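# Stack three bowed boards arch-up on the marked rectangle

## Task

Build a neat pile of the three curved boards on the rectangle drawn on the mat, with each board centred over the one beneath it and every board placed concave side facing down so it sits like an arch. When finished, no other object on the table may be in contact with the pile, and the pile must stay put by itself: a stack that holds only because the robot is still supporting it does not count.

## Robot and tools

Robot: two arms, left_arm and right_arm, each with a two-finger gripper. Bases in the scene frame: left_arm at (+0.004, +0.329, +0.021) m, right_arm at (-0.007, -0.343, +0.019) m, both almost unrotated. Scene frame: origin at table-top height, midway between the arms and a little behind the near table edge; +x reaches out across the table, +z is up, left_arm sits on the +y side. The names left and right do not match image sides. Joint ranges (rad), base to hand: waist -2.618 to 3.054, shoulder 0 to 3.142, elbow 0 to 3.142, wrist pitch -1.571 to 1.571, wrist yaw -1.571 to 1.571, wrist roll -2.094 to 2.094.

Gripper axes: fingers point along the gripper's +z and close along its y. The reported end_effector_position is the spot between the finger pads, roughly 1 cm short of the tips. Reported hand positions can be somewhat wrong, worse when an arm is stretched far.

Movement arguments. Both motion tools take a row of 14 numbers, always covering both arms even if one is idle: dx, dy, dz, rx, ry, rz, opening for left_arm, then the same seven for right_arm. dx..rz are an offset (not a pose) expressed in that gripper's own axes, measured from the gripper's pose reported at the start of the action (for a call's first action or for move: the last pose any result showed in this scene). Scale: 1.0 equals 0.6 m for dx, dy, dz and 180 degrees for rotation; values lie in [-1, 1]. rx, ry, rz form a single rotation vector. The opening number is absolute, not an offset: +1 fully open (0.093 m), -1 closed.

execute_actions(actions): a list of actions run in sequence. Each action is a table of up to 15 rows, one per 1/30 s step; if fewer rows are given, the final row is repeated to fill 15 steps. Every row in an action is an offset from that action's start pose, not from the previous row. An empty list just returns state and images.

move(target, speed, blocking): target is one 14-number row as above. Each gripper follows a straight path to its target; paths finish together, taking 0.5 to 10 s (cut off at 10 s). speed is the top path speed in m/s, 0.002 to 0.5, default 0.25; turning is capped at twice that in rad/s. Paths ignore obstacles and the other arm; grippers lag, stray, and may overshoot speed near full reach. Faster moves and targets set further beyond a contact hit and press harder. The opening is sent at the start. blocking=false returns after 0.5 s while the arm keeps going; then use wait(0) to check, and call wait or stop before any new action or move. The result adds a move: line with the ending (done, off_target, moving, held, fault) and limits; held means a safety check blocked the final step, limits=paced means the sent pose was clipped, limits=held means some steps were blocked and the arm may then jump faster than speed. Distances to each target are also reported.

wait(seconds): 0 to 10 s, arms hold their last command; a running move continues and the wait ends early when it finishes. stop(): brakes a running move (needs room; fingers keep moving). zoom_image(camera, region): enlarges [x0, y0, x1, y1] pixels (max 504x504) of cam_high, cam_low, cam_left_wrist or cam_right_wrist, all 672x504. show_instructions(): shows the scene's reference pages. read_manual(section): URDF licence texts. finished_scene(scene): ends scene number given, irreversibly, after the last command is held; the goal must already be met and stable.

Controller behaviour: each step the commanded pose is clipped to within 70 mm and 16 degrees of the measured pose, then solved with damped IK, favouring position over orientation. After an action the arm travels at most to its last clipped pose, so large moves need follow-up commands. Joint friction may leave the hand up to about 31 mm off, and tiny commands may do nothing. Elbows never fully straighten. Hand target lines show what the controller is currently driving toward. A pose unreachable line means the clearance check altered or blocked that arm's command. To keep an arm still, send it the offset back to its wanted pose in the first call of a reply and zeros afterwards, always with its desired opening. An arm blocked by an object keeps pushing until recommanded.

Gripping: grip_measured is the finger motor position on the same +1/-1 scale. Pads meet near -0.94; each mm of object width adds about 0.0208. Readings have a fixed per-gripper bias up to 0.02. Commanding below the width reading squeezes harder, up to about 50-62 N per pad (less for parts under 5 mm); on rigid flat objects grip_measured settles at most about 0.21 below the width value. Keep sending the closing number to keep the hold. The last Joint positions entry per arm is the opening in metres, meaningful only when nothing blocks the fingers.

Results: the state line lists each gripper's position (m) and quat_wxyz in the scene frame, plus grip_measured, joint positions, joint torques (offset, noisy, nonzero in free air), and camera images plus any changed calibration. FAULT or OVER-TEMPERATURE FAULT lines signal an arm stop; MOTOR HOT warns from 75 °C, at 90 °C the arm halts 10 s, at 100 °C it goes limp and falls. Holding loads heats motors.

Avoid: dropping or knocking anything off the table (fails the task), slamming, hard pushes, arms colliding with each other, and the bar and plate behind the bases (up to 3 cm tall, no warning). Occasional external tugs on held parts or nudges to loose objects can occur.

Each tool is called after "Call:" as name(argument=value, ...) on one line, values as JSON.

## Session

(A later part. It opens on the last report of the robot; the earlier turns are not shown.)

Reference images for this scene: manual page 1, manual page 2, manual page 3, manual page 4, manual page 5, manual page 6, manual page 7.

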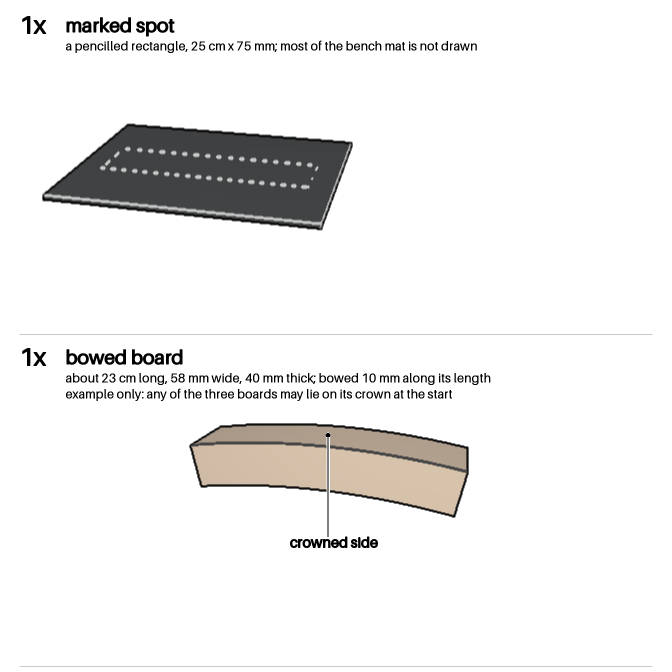

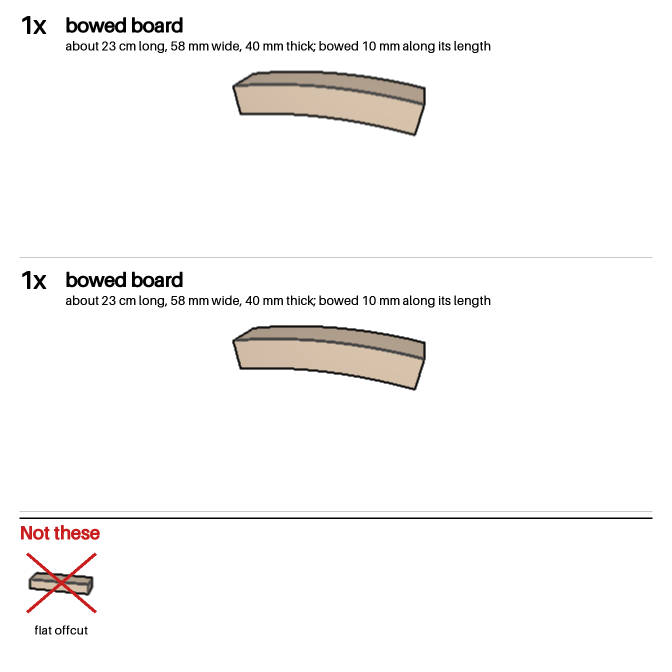

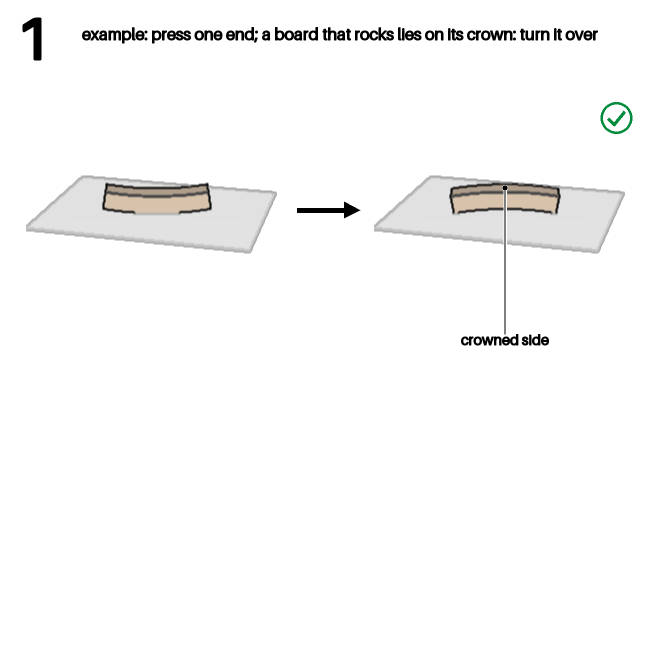

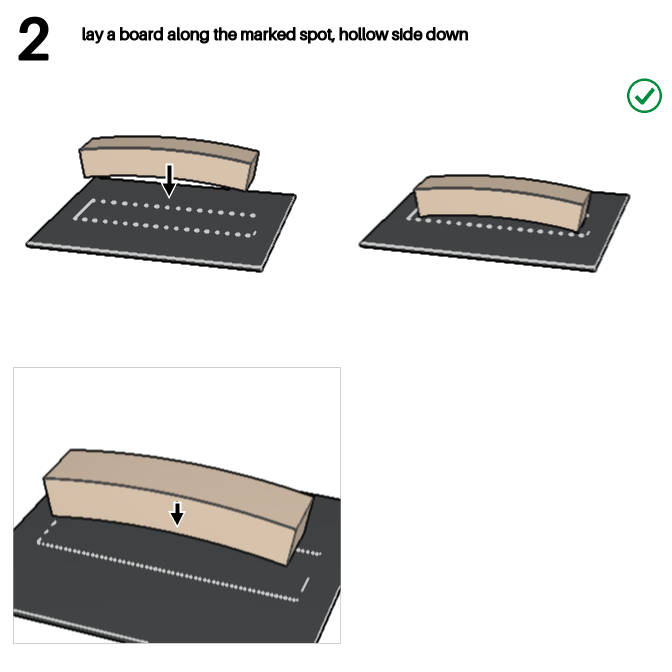

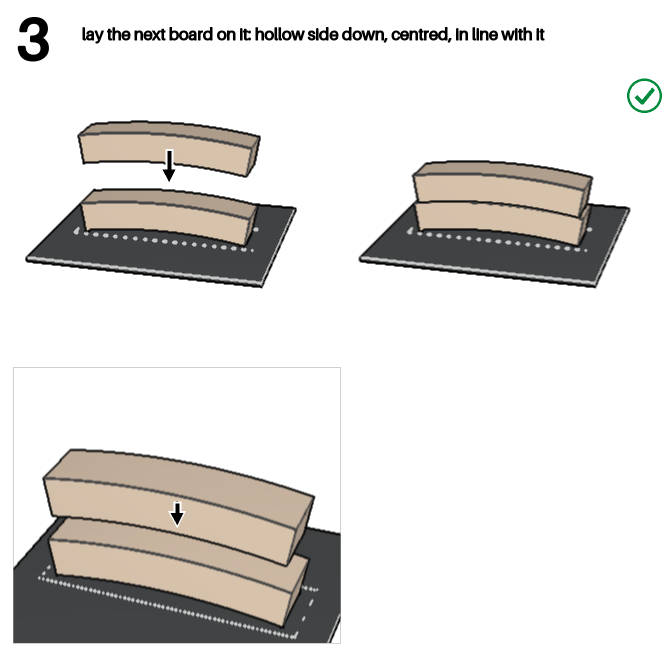

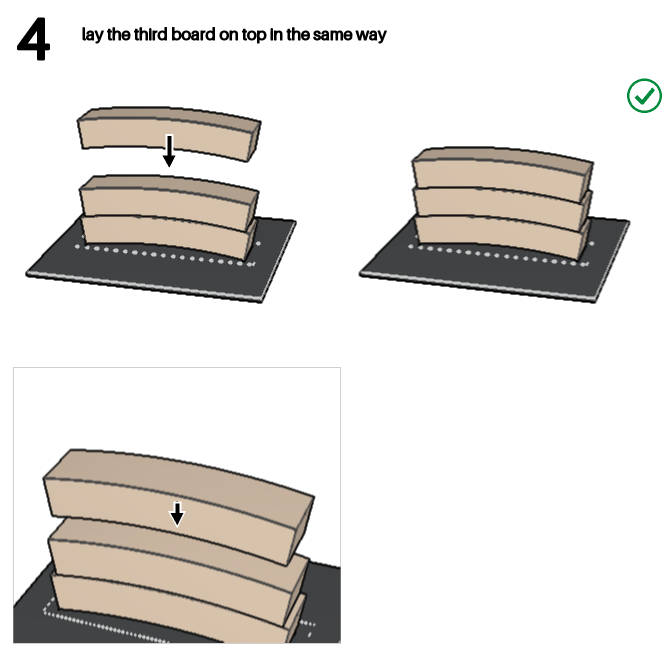

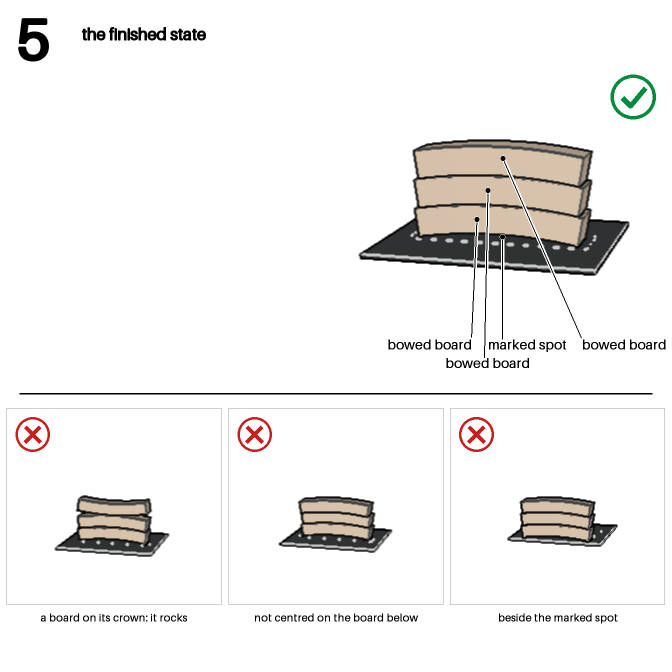

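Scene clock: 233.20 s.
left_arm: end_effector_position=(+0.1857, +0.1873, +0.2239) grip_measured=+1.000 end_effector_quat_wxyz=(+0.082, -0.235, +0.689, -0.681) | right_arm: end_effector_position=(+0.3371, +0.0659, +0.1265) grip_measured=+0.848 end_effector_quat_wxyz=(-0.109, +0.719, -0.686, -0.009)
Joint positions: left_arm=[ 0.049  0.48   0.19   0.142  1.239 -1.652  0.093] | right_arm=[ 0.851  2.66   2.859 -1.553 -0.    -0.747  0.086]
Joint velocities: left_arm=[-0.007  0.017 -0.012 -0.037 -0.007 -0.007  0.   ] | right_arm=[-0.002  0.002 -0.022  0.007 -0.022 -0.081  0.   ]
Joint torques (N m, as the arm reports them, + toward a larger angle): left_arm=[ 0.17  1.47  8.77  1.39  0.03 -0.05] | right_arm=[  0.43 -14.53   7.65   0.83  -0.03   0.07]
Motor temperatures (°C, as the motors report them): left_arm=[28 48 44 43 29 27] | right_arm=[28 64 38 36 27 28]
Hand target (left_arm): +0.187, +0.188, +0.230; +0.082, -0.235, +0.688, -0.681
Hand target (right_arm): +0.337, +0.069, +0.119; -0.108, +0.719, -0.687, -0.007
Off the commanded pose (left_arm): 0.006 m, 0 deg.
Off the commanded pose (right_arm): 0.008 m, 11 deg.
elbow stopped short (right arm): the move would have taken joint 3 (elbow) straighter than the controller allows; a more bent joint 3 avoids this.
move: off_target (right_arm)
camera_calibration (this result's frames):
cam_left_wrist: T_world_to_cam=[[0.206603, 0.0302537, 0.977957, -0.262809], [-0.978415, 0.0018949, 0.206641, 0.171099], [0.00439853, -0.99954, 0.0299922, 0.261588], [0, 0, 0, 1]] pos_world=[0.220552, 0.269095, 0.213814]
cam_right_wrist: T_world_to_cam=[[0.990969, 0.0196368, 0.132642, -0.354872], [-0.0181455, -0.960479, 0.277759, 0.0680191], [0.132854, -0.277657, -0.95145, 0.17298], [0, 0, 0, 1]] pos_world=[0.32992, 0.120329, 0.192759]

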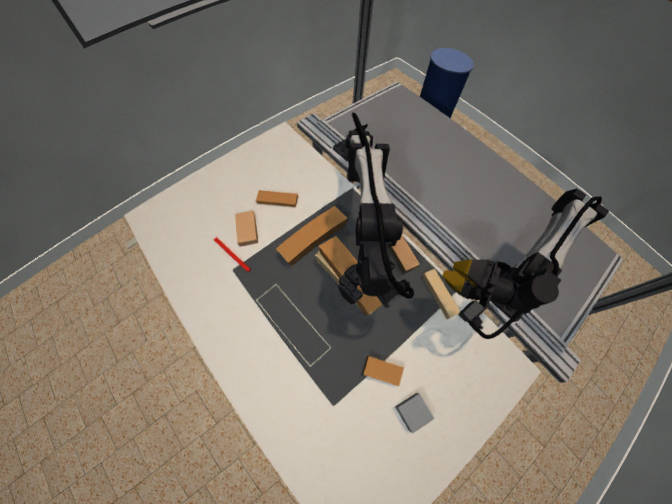

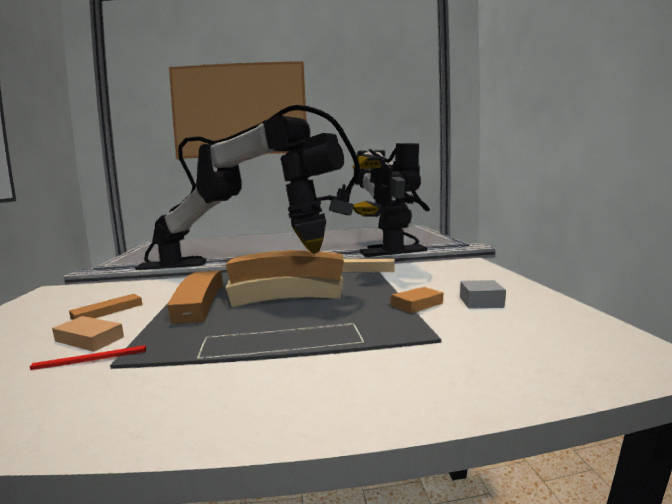

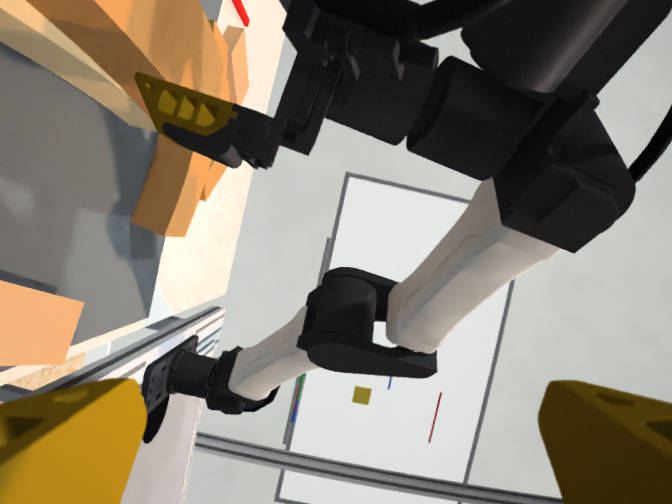

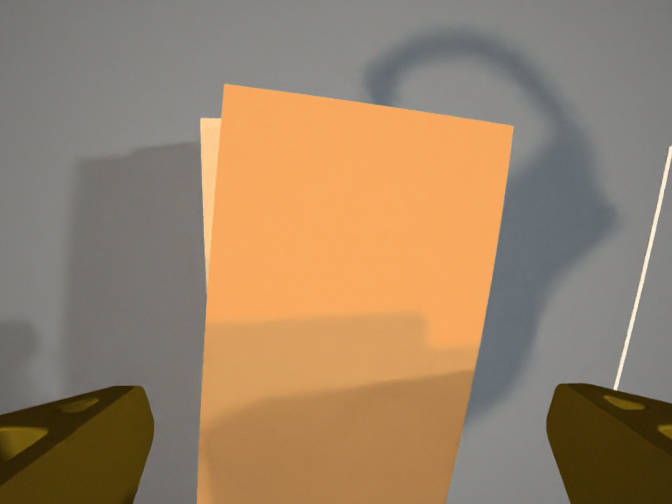

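Call:
move(target=[0,-0.01,0,0,0,0,1,0.233,0.008,-0.03,-0.046,0.052,0,0.85], speed=0.15)

Call:
move(target=[0,-0.01,0,0,0,0,1,0,0,0.105,0,0,0,0.85], speed=0.08)

Call:
zoom_image(camera="cam_low", region=[150,150,400,380])

Scene clock: 239.53 s.
left_arm: end_effector_position=(+0.1857, +0.1873, +0.2239) grip_measured=+1.000 end_effector_quat_wxyz=(+0.082, -0.235, +0.689, -0.681) | right_arm: end_effector_position=(+0.3411, -0.0723, +0.1235) grip_measured=+0.848 end_effector_quat_wxyz=(-0.002, +0.721, -0.693, -0.000)
Joint positions: left_arm=[ 0.049  0.48   0.19   0.141  1.239 -1.652  0.093] | right_arm=[ 0.642  2.273  2.157 -1.454  0.004 -0.947  0.086]
Joint velocities: left_arm=[ 0.007 -0.007  0.022  0.022 -0.022 -0.007  0.   ] | right_arm=[-0.002 -0.007 -0.012  0.081 -0.007 -0.095 -0.   ]
Joint torques (N m, as the arm reports them, + toward a larger angle): left_arm=[0.16 1.29 8.66 1.39 0.02 0.  ] | right_arm=[ -0.43 -14.89   4.84   0.48  -0.03  -0.07]
Motor temperatures (°C, as the motors report them): left_arm=[28 47 45 43 29 27] | right_arm=[28 64 38 36 27 28]
Hand target (left_arm): +0.187, +0.188, +0.230; +0.082, -0.235, +0.688, -0.681
Hand target (right_arm): +0.341, -0.075, +0.122; -0.001, +0.723, -0.691, +0.004
Off the commanded pose (left_arm): 0.006 m, 0 deg.
Off the commanded pose (right_arm): 0.005 m, 1 deg.
move: done
camera_calibration (this result's frames):
cam_left_wrist: T_world_to_cam=[[0.206973, 0.0302994, 0.977877, -0.26282], [-0.978337, 0.00189921, 0.207012, 0.171004], [0.00441514, -0.999539, 0.0300361, 0.261576], [0, 0, 0, 1]] pos_world=[0.220541, 0.269094, 0.213749]
cam_right_wrist: T_world_to_cam=[[0.999736, 0.0216316, -0.0077777, -0.341218], [0.0228623, -0.900412, 0.434438, -0.0928336], [0.00239445, -0.434501, -0.900668, 0.158112], [0, 0, 0, 1]] pos_world=[0.342871, -0.0075074, 0.180083]

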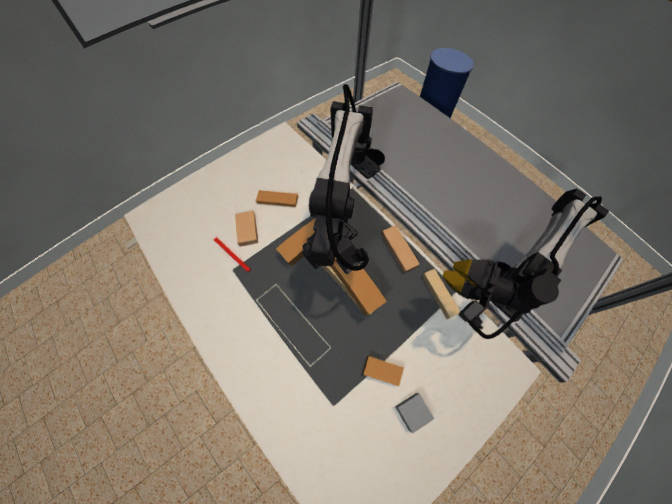

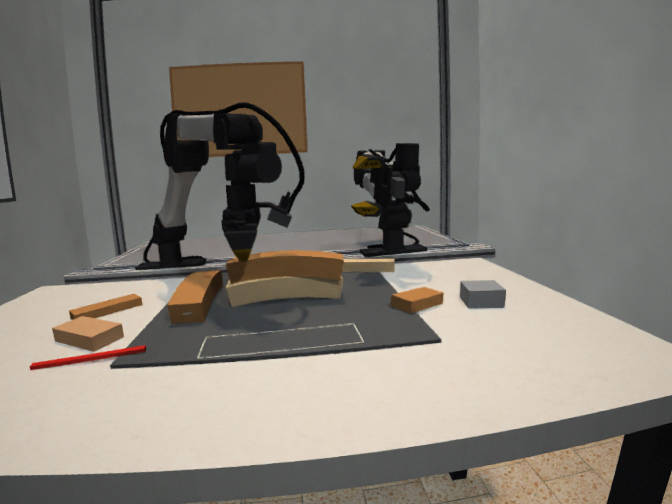

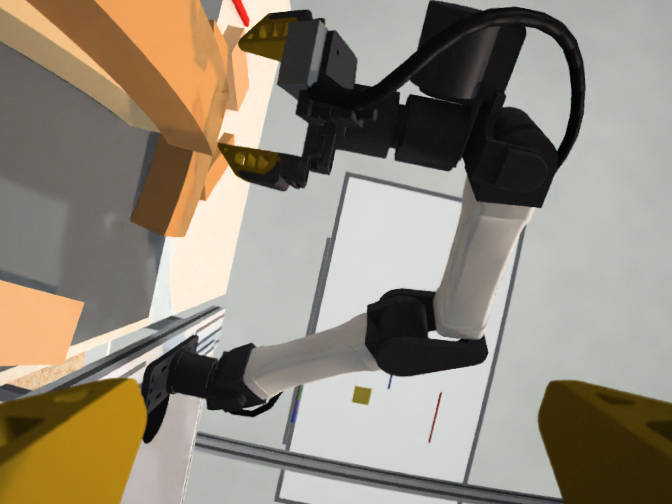

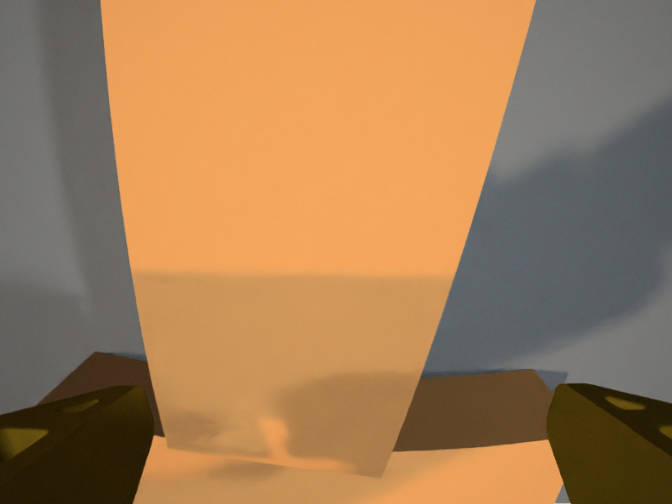

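Scene clock: 240.87 s.
left_arm: end_effector_position=(+0.1857, +0.1873, +0.2238) grip_measured=+1.000 end_effector_quat_wxyz=(+0.081, -0.235, +0.689, -0.681) | right_arm: end_effector_position=(+0.3091, -0.0746, +0.0830) grip_measured=+0.849 end_effector_quat_wxyz=(+0.031, +0.722, -0.689, -0.044)
Joint positions: left_arm=[ 0.049  0.48   0.19   0.141  1.239 -1.652  0.093] | right_arm=[ 0.653  2.226  1.915 -1.334 -0.074 -0.946  0.086]
Joint velocities: left_arm=[ 0.007 -0.012 -0.012  0.022  0.037  0.022  0.   ] | right_arm=[ 0.002 -0.012 -0.012 -0.007  0.037 -0.022 -0.   ]
Joint torques (N m, as the arm reports them, + toward a larger angle): left_arm=[ 0.13  1.25  8.72  1.35 -0.02 -0.07] | right_arm=[ -1.19 -10.69   5.63   1.22   0.7   -0.03]
Motor temperatures (°C, as the motors report them): left_arm=[28 47 45 43 29 27] | right_arm=[28 64 38 36 27 28]
Hand target (left_arm): +0.187, +0.188, +0.230; +0.082, -0.235, +0.688, -0.681
Hand target (right_arm): +0.339, -0.074, +0.063; +0.002, +0.720, -0.694, -0.002
Off the commanded pose (left_arm): 0.006 m, 0 deg.
Off the commanded pose (right_arm): 0.039 m, 6 deg.
move: off_target (right_arm)
camera_calibration (this result's frames):
cam_left_wrist: T_world_to_cam=[[0.207343, 0.0303451, 0.977797, -0.26283], [-0.978258, 0.00190353, 0.207382, 0.170909], [0.00443176, -0.999538, 0.03008, 0.261564], [0, 0, 0, 1]] pos_world=[0.22053, 0.269094, 0.213683]
cam_right_wrist: T_world_to_cam=[[0.992872, 0.0308085, -0.115133, -0.297706], [0.0764156, -0.905883, 0.416578, -0.0920628], [-0.0914632, -0.422406, -0.90178, 0.150681], [0, 0, 0, 1]] pos_world=[0.316401, -0.0105776, 0.139957]

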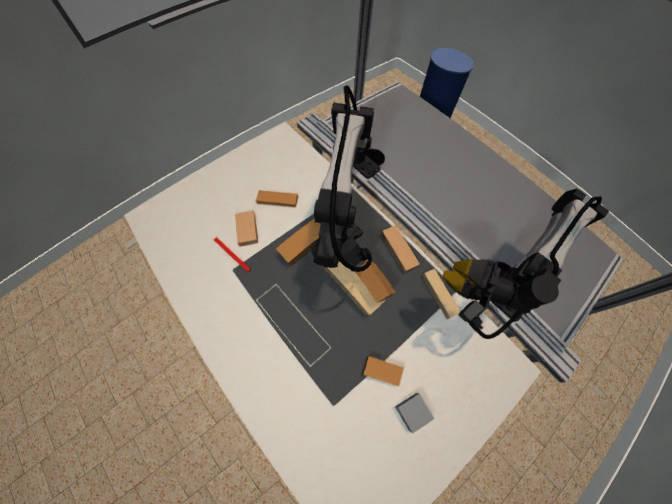

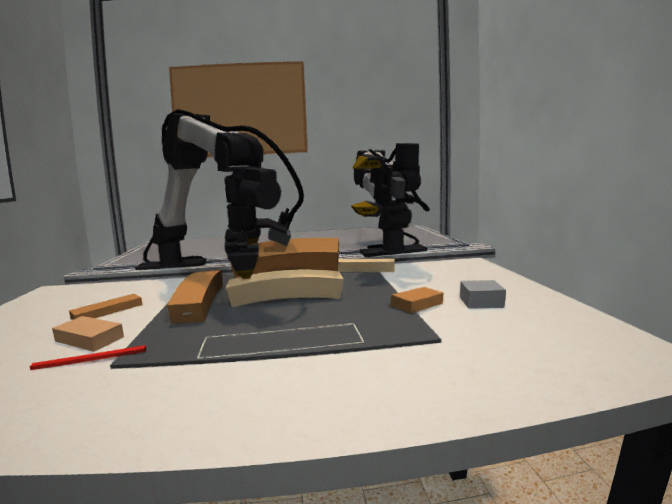

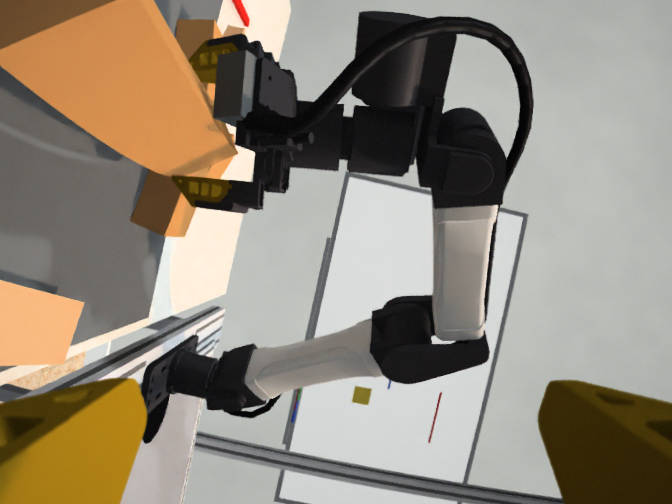

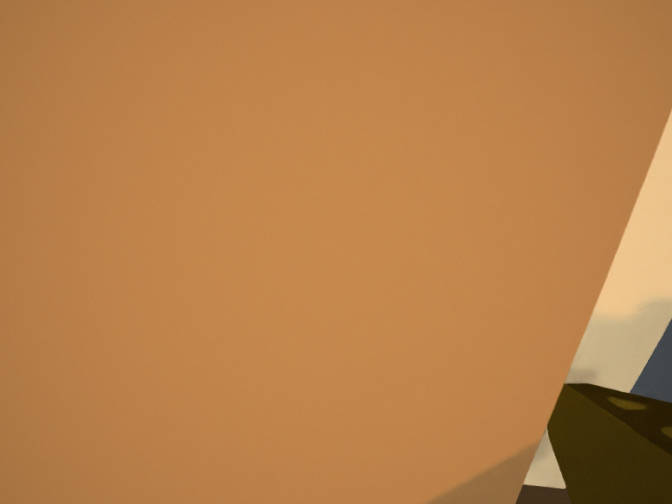

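Region (150, 150, 400, 380) of cam_low's 672x504 image, scaled by 2.016, with more detail than that image has; it fills the top 464 rows of this view, and the rest is white.

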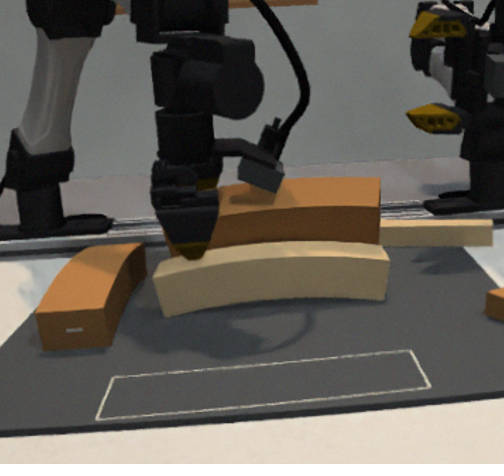

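Call:
execute_actions(actions=[[[0,-0.01,0,0,0,0,1,0,0,-0.005,0,0,0,0.5]],[[0,-0.01,0,0,0,0,1,0,0,0,0,0,0,-0.3]],[[0,-0.01,0,0,0,0,1,0,0,0,0,0,0,-0.3]]])

Call:
zoom_image(camera="cam_low", region=[150,150,400,380])

Scene clock: 245.10 s.
left_arm: end_effector_position=(+0.1857, +0.1873, +0.2237) grip_measured=+1.000 end_effector_quat_wxyz=(+0.081, -0.236, +0.689, -0.681) | right_arm: end_effector_position=(+0.2789, -0.0806, +0.0876) grip_measured=-0.297 end_effector_quat_wxyz=(+0.083, +0.720, -0.685, -0.079)
Joint positions: left_arm=[ 0.049  0.48   0.19   0.14   1.239 -1.652  0.093] | right_arm=[ 0.665  2.226  1.915 -1.447 -0.131 -0.947  0.031]
Joint velocities: left_arm=[-0.002  0.002 -0.012 -0.022 -0.022 -0.051  0.   ] | right_arm=[-0.002 -0.017  0.002 -0.007  0.007 -0.022 -0.001]
Joint torques (N m, as the arm reports them, + toward a larger angle): left_arm=[ 0.16  1.26  8.63  1.35 -0.02 -0.04] | right_arm=[ -0.31 -13.37   6.37  -0.02  -0.12  -0.05]
Motor temperatures (°C, as the motors report them): left_arm=[28 47 45 43 29 27] | right_arm=[28 63 38 37 27 28]
Hand target (left_arm): +0.187, +0.188, +0.230; +0.081, -0.236, +0.688, -0.681
Hand target (right_arm): +0.280, -0.080, +0.087; +0.081, +0.720, -0.685, -0.077
Off the commanded pose (left_arm): 0.006 m, 0 deg.
Off the commanded pose (right_arm): 0.001 m, 0 deg.
camera_calibration (this result's frames):
cam_left_wrist: T_world_to_cam=[[0.208454, 0.0304822, 0.977557, -0.262861], [-0.978022, 0.0019166, 0.208493, 0.170624], [0.00448174, -0.999533, 0.0302118, 0.261529], [0, 0, 0, 1]] pos_world=[0.220496, 0.269092, 0.213487]
cam_right_wrist: T_world_to_cam=[[0.970794, 0.0313357, -0.237861, -0.250085], [0.13362, -0.894053, 0.427569, -0.11299], [-0.199262, -0.446864, -0.872128, 0.175066], [0, 0, 0, 1]] pos_world=[0.292763, -0.0149514, 0.141505]

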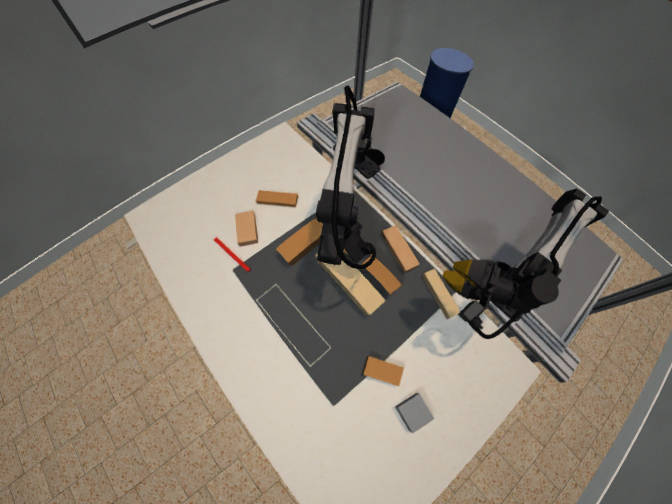

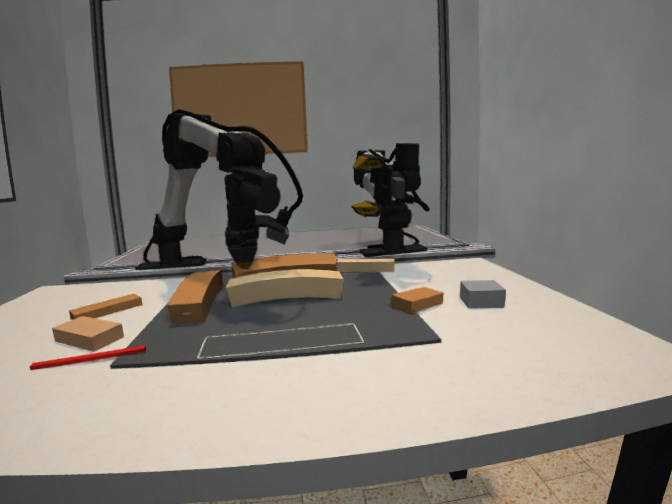

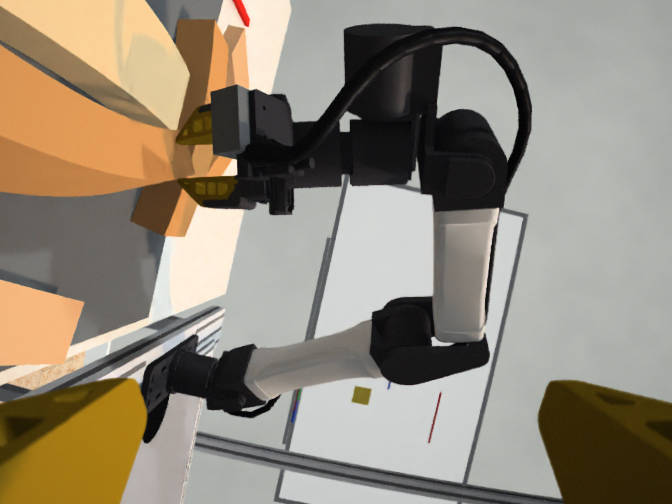

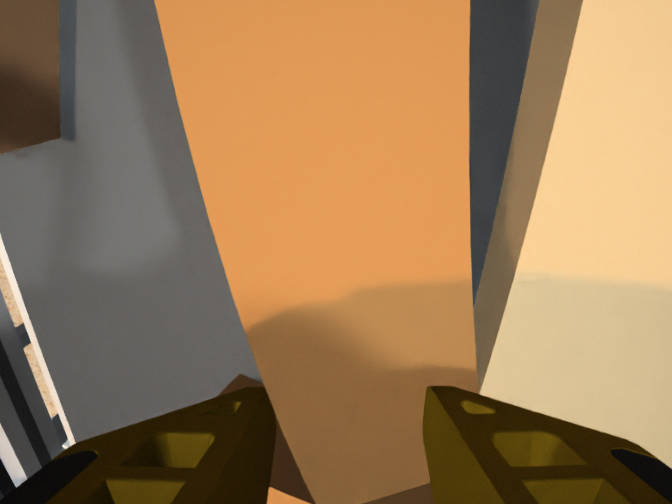

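Region (150, 150, 400, 380) of cam_low's 672x504 image, scaled by 2.016, with more detail than that image has; it fills the top 464 rows of this view, and the rest is white.

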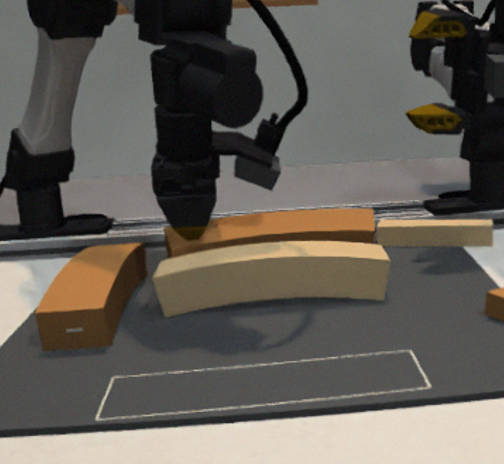

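Call:
move(target=[0,-0.01,0,0,0,0,1,-0.136,0.026,-0.032,0.073,0,0,0.5], speed=0.12)

Call:
zoom_image(camera="cam_high", region=[250,190,450,350])

Scene clock: 260.77 s.
left_arm: end_effector_position=(+0.1857, +0.1873, +0.2236) grip_measured=+1.000 end_effector_quat_wxyz=(+0.081, -0.236, +0.689, -0.681) | right_arm: end_effector_position=(+0.2590, -0.0032, +0.1146) grip_measured=+0.498 end_effector_quat_wxyz=(+0.002, +0.726, -0.688, -0.010)
Joint positions: left_arm=[ 0.049  0.48   0.19   0.139  1.239 -1.652  0.093] | right_arm=[ 0.88   2.226  2.043 -1.392 -0.016 -0.724  0.069]
Joint velocities: left_arm=[ 0.007 -0.002 -0.002  0.066 -0.007  0.007  0.   ] | right_arm=[ 0.027  0.002 -0.007  0.037 -0.022 -0.037  0.001]
Joint torques (N m, as the arm reports them, + toward a larger angle): left_arm=[ 0.09  1.28  8.61  1.36 -0.02 -0.08] | right_arm=[  0.21 -12.15   7.77   0.41  -0.05   0.05]
Motor temperatures (°C, as the motors report them): left_arm=[28 45 46 43 29 27] | right_arm=[28 62 38 36 27 28]
Hand target (left_arm): +0.187, +0.188, +0.229; +0.081, -0.236, +0.688, -0.681
Hand target (right_arm): +0.262, +0.001, +0.110; -0.000, +0.725, -0.689, -0.004
Off the commanded pose (left_arm): 0.006 m, 0 deg.
Off the commanded pose (right_arm): 0.008 m, 1 deg.
move: done
camera_calibration (this result's frames):
cam_left_wrist: T_world_to_cam=[[0.208824, 0.0305279, 0.977477, -0.262871], [-0.977943, 0.00192099, 0.208863, 0.170529], [0.00449844, -0.999532, 0.0302557, 0.261517], [0, 0, 0, 1]] pos_world=[0.220485, 0.269092, 0.213421]
cam_right_wrist: T_world_to_cam=[[0.998953, 0.0370678, -0.0268197, -0.258244], [0.0449676, -0.903572, 0.42607, -0.0296414], [-0.00844008, -0.42683, -0.904293, 0.18351], [0, 0, 0, 1]] pos_world=[0.260855, 0.061117, 0.17165]

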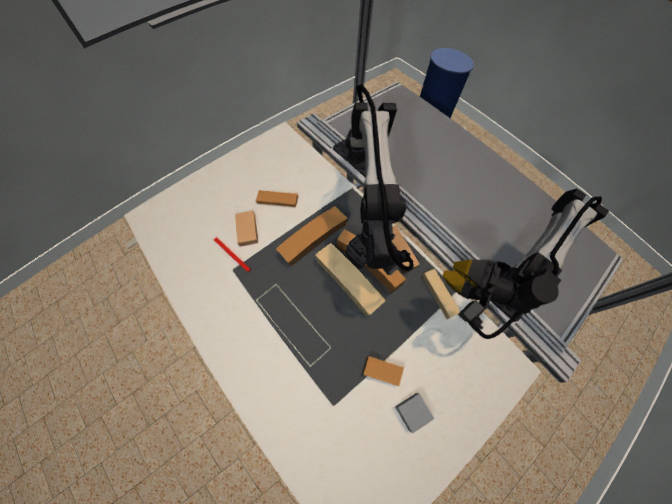

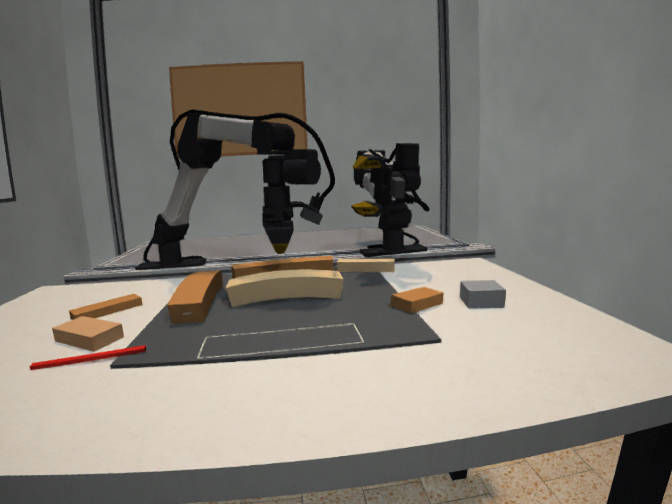

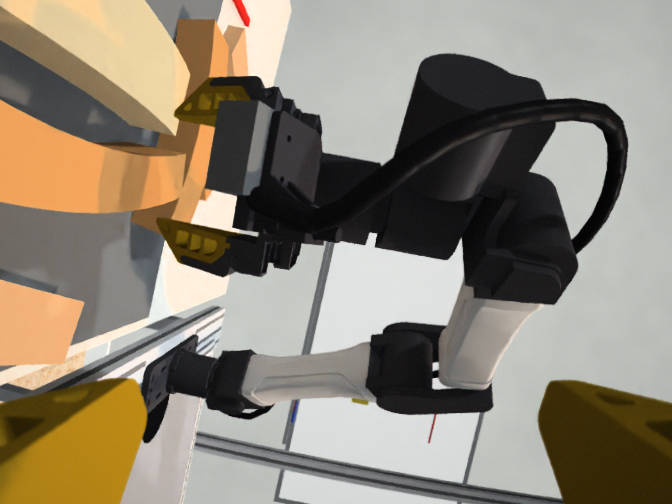

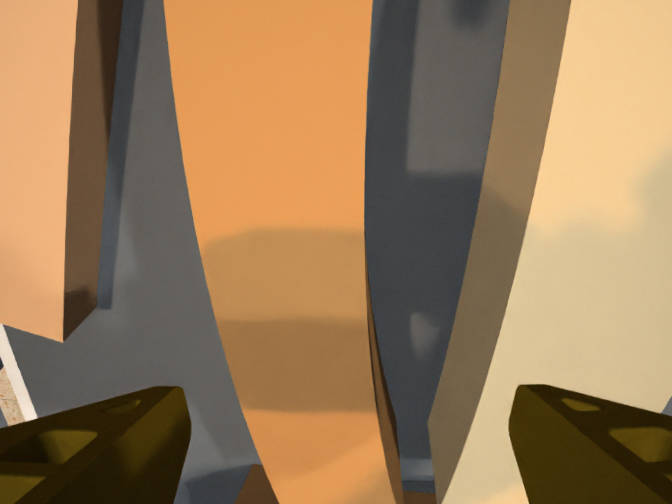

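Region (250, 190, 450, 350) of cam_high's 672x504 image, scaled by 2.520, with more detail than that image has; it fills the top 403 rows of this view, and the rest is white.

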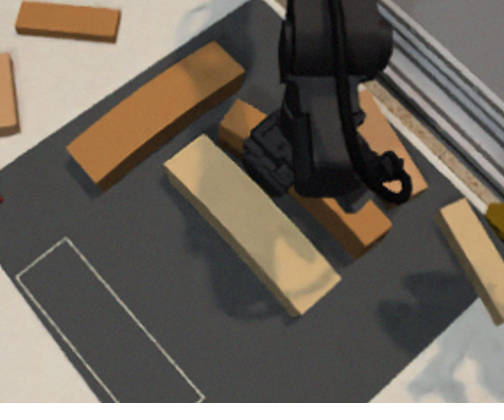

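Call:
move(target=[0,-0.01,0,0,0,0,1,0.12,0.098,-0.142,0.5,0,0,1], speed=0.3)

Call:
move(target=[-0.035,0.156,0.227,-0.369,0.429,0.528,0.5,0,0,0,0,0,0,1], speed=0.3)

Scene clock: 274.80 s.
left_arm: end_effector_position=(+0.1857, +0.1873, +0.2236) grip_measured=+1.000 end_effector_quat_wxyz=(+0.081, -0.236, +0.689, -0.681) | right_arm: end_effector_position=(+0.2075, -0.0810, +0.2132) grip_measured=+0.983 end_effector_quat_wxyz=(+0.524, -0.502, +0.509, -0.463)
Joint positions: left_arm=[ 0.049  0.48   0.19   0.139  1.239 -1.652  0.093] | right_arm=[ 1.37   1.498  0.499  0.914  1.335 -1.425  0.092]
Joint velocities: left_arm=[-0.012 -0.012  0.002  0.051 -0.037  0.051  0.   ] | right_arm=[-0.002  0.022 -0.017  0.183 -0.007 -0.125 -0.   ]
Joint torques (N m, as the arm reports them, + toward a larger angle): left_arm=[ 0.15  1.4   8.68  1.39  0.06 -0.06] | right_arm=[ 0.06 -4.16  4.6   1.63 -0.09 -0.03]
Motor temperatures (°C, as the motors report them): left_arm=[28 44 47 43 29 27] | right_arm=[28 59 38 36 27 28]
Hand target (left_arm): +0.187, +0.188, +0.229; +0.081, -0.236, +0.688, -0.681
Hand target (right_arm): +0.206, -0.080, +0.202; +0.517, -0.517, +0.496, -0.468
Off the commanded pose (left_arm): 0.006 m, 0 deg.
Off the commanded pose (right_arm): 0.014 m, 3 deg.
move: off_target (right_arm)
camera_calibration (this result's frames):
cam_left_wrist: T_world_to_cam=[[0.208824, 0.0305279, 0.977477, -0.262871], [-0.977943, 0.00192099, 0.208863, 0.170529], [0.00449844, -0.999532, 0.0302557, 0.261517], [0, 0, 0, 1]] pos_world=[0.220485, 0.269092, 0.213421]
cam_right_wrist: T_world_to_cam=[[0.0356801, -0.0832851, 0.995887, -0.229203], [-0.388479, -0.919304, -0.0629624, 0.0533372], [0.920767, -0.384634, -0.0651554, -0.129156], [0, 0, 0, 1]] pos_world=[0.147821, -0.0197339, 0.223204]

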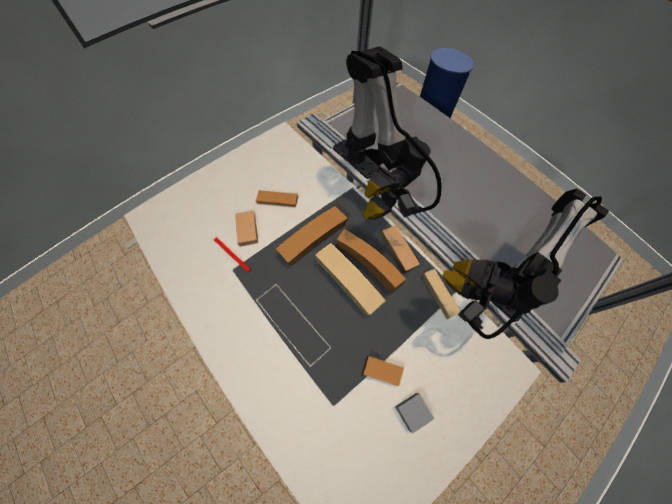

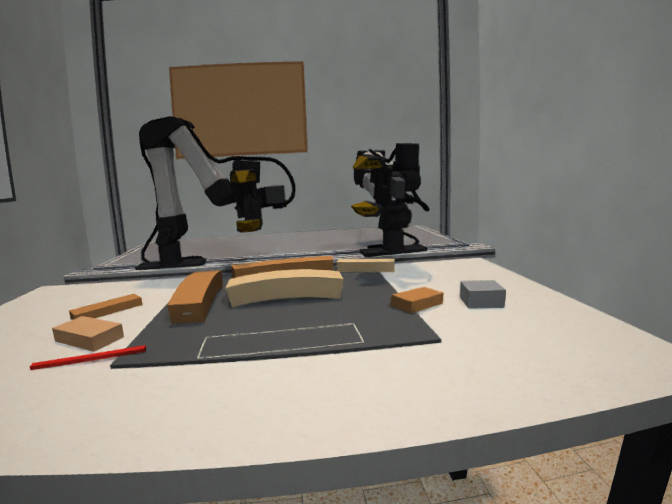

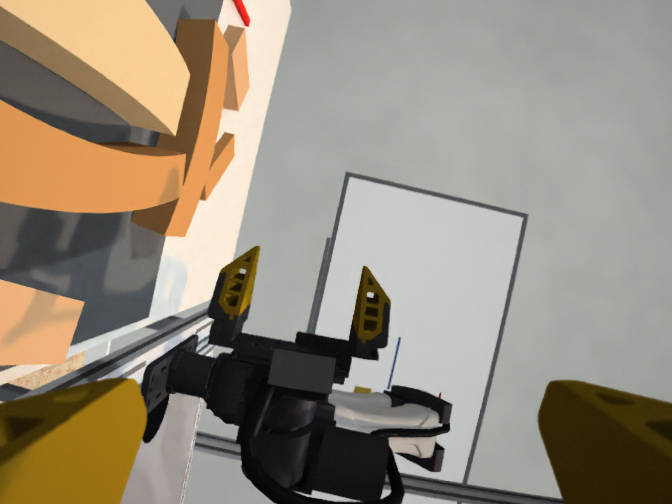

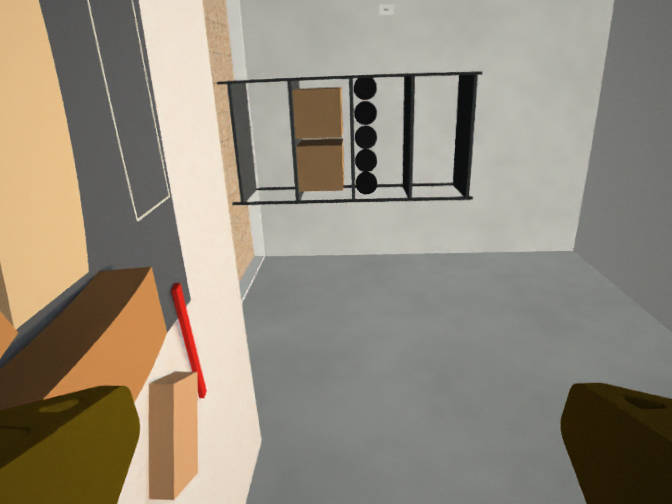

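Scene clock: 279.43 s.
left_arm: end_effector_position=(+0.2405, +0.0747, +0.1175) grip_measured=+0.501 end_effector_quat_wxyz=(-0.002, +0.674, +0.739, -0.001) | right_arm: end_effector_position=(+0.2075, -0.0810, +0.2134) grip_measured=+0.983 end_effector_quat_wxyz=(+0.524, -0.502, +0.509, -0.463)
Joint positions: left_arm=[-0.88   1.859  1.517 -1.227  0.016  0.669  0.069] | right_arm=[ 1.37   1.498  0.499  0.916  1.335 -1.425  0.092]
Joint velocities: left_arm=[-0.002 -0.002  0.007 -0.037 -0.007 -0.051 -0.   ] | right_arm=[-0.012  0.007  0.002  0.022 -0.051 -0.095  0.   ]
Joint torques (N m, as the arm reports them, + toward a larger angle): left_arm=[-0.83 -7.66  7.7   0.14 -0.14 -0.02] | right_arm=[-0.05 -6.01  6.55  1.6   0.03  0.04]
Motor temperatures (°C, as the motors report them): left_arm=[28 44 47 42 29 27] | right_arm=[28 57 38 37 27 28]
Hand target (left_arm): +0.241, +0.073, +0.122; -0.002, +0.679, +0.734, +0.005
Hand target (right_arm): +0.207, -0.081, +0.213; +0.524, -0.502, +0.509, -0.463
Off the commanded pose (left_arm): 0.006 m, 0 deg.
Off the commanded pose (right_arm): 0.000 m, 0 deg.
move: done
camera_calibration (this result's frames):
cam_left_wrist: T_world_to_cam=[[-0.996515, -0.0834006, -0.00115114, 0.246211], [-0.075425, 0.895155, 0.439327, -0.0642826], [-0.0356097, 0.437883, -0.898326, 0.163295], [0, 0, 0, 1]] pos_world=[0.246319, 0.00657305, 0.175216]
cam_right_wrist: T_world_to_cam=[[0.0354552, -0.0840269, 0.995833, -0.229333], [-0.38846, -0.919259, -0.0637352, 0.0535202], [0.920783, -0.384581, -0.0652336, -0.129128], [0, 0, 0, 1]] pos_world=[0.147821, -0.0197315, 0.223365]

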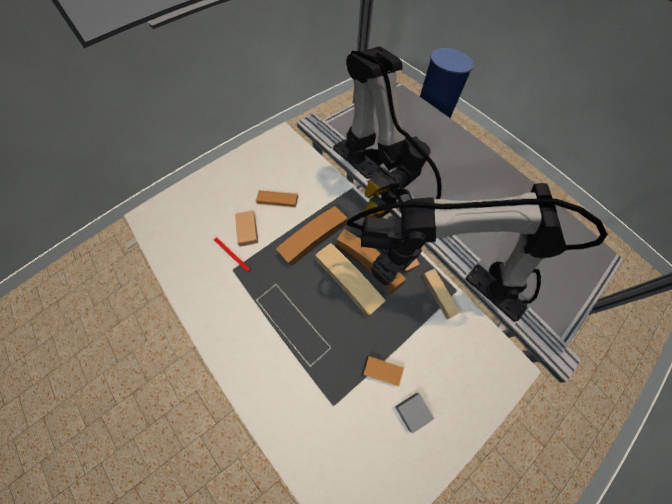

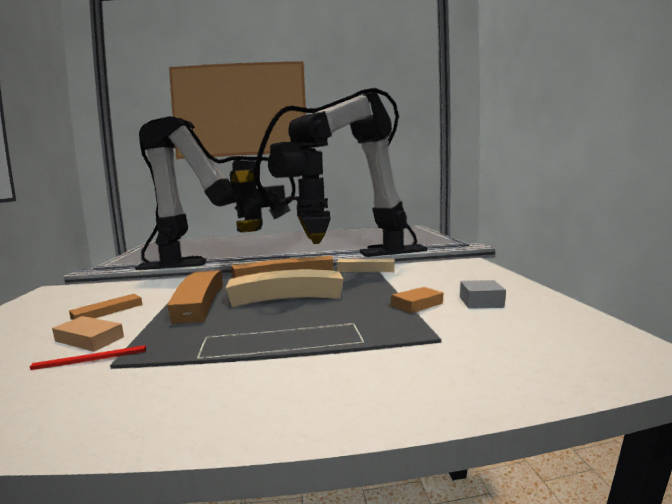

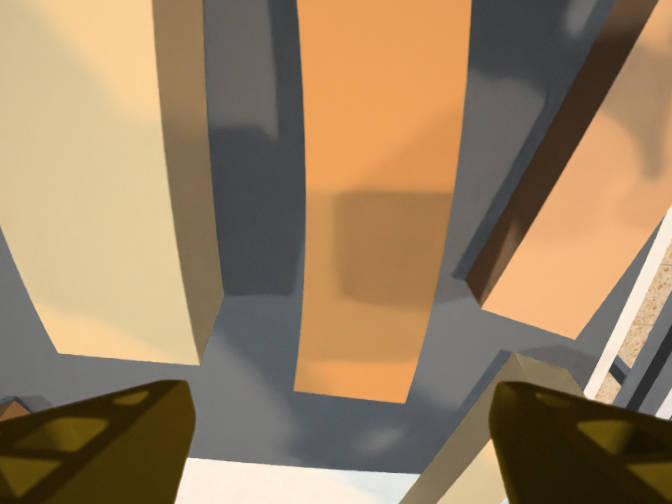

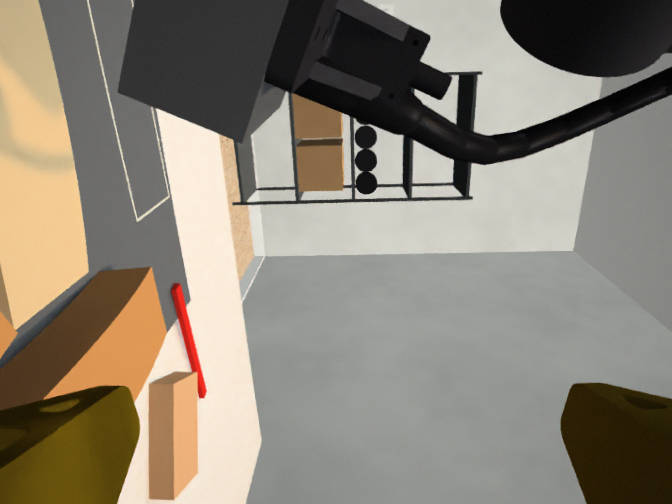

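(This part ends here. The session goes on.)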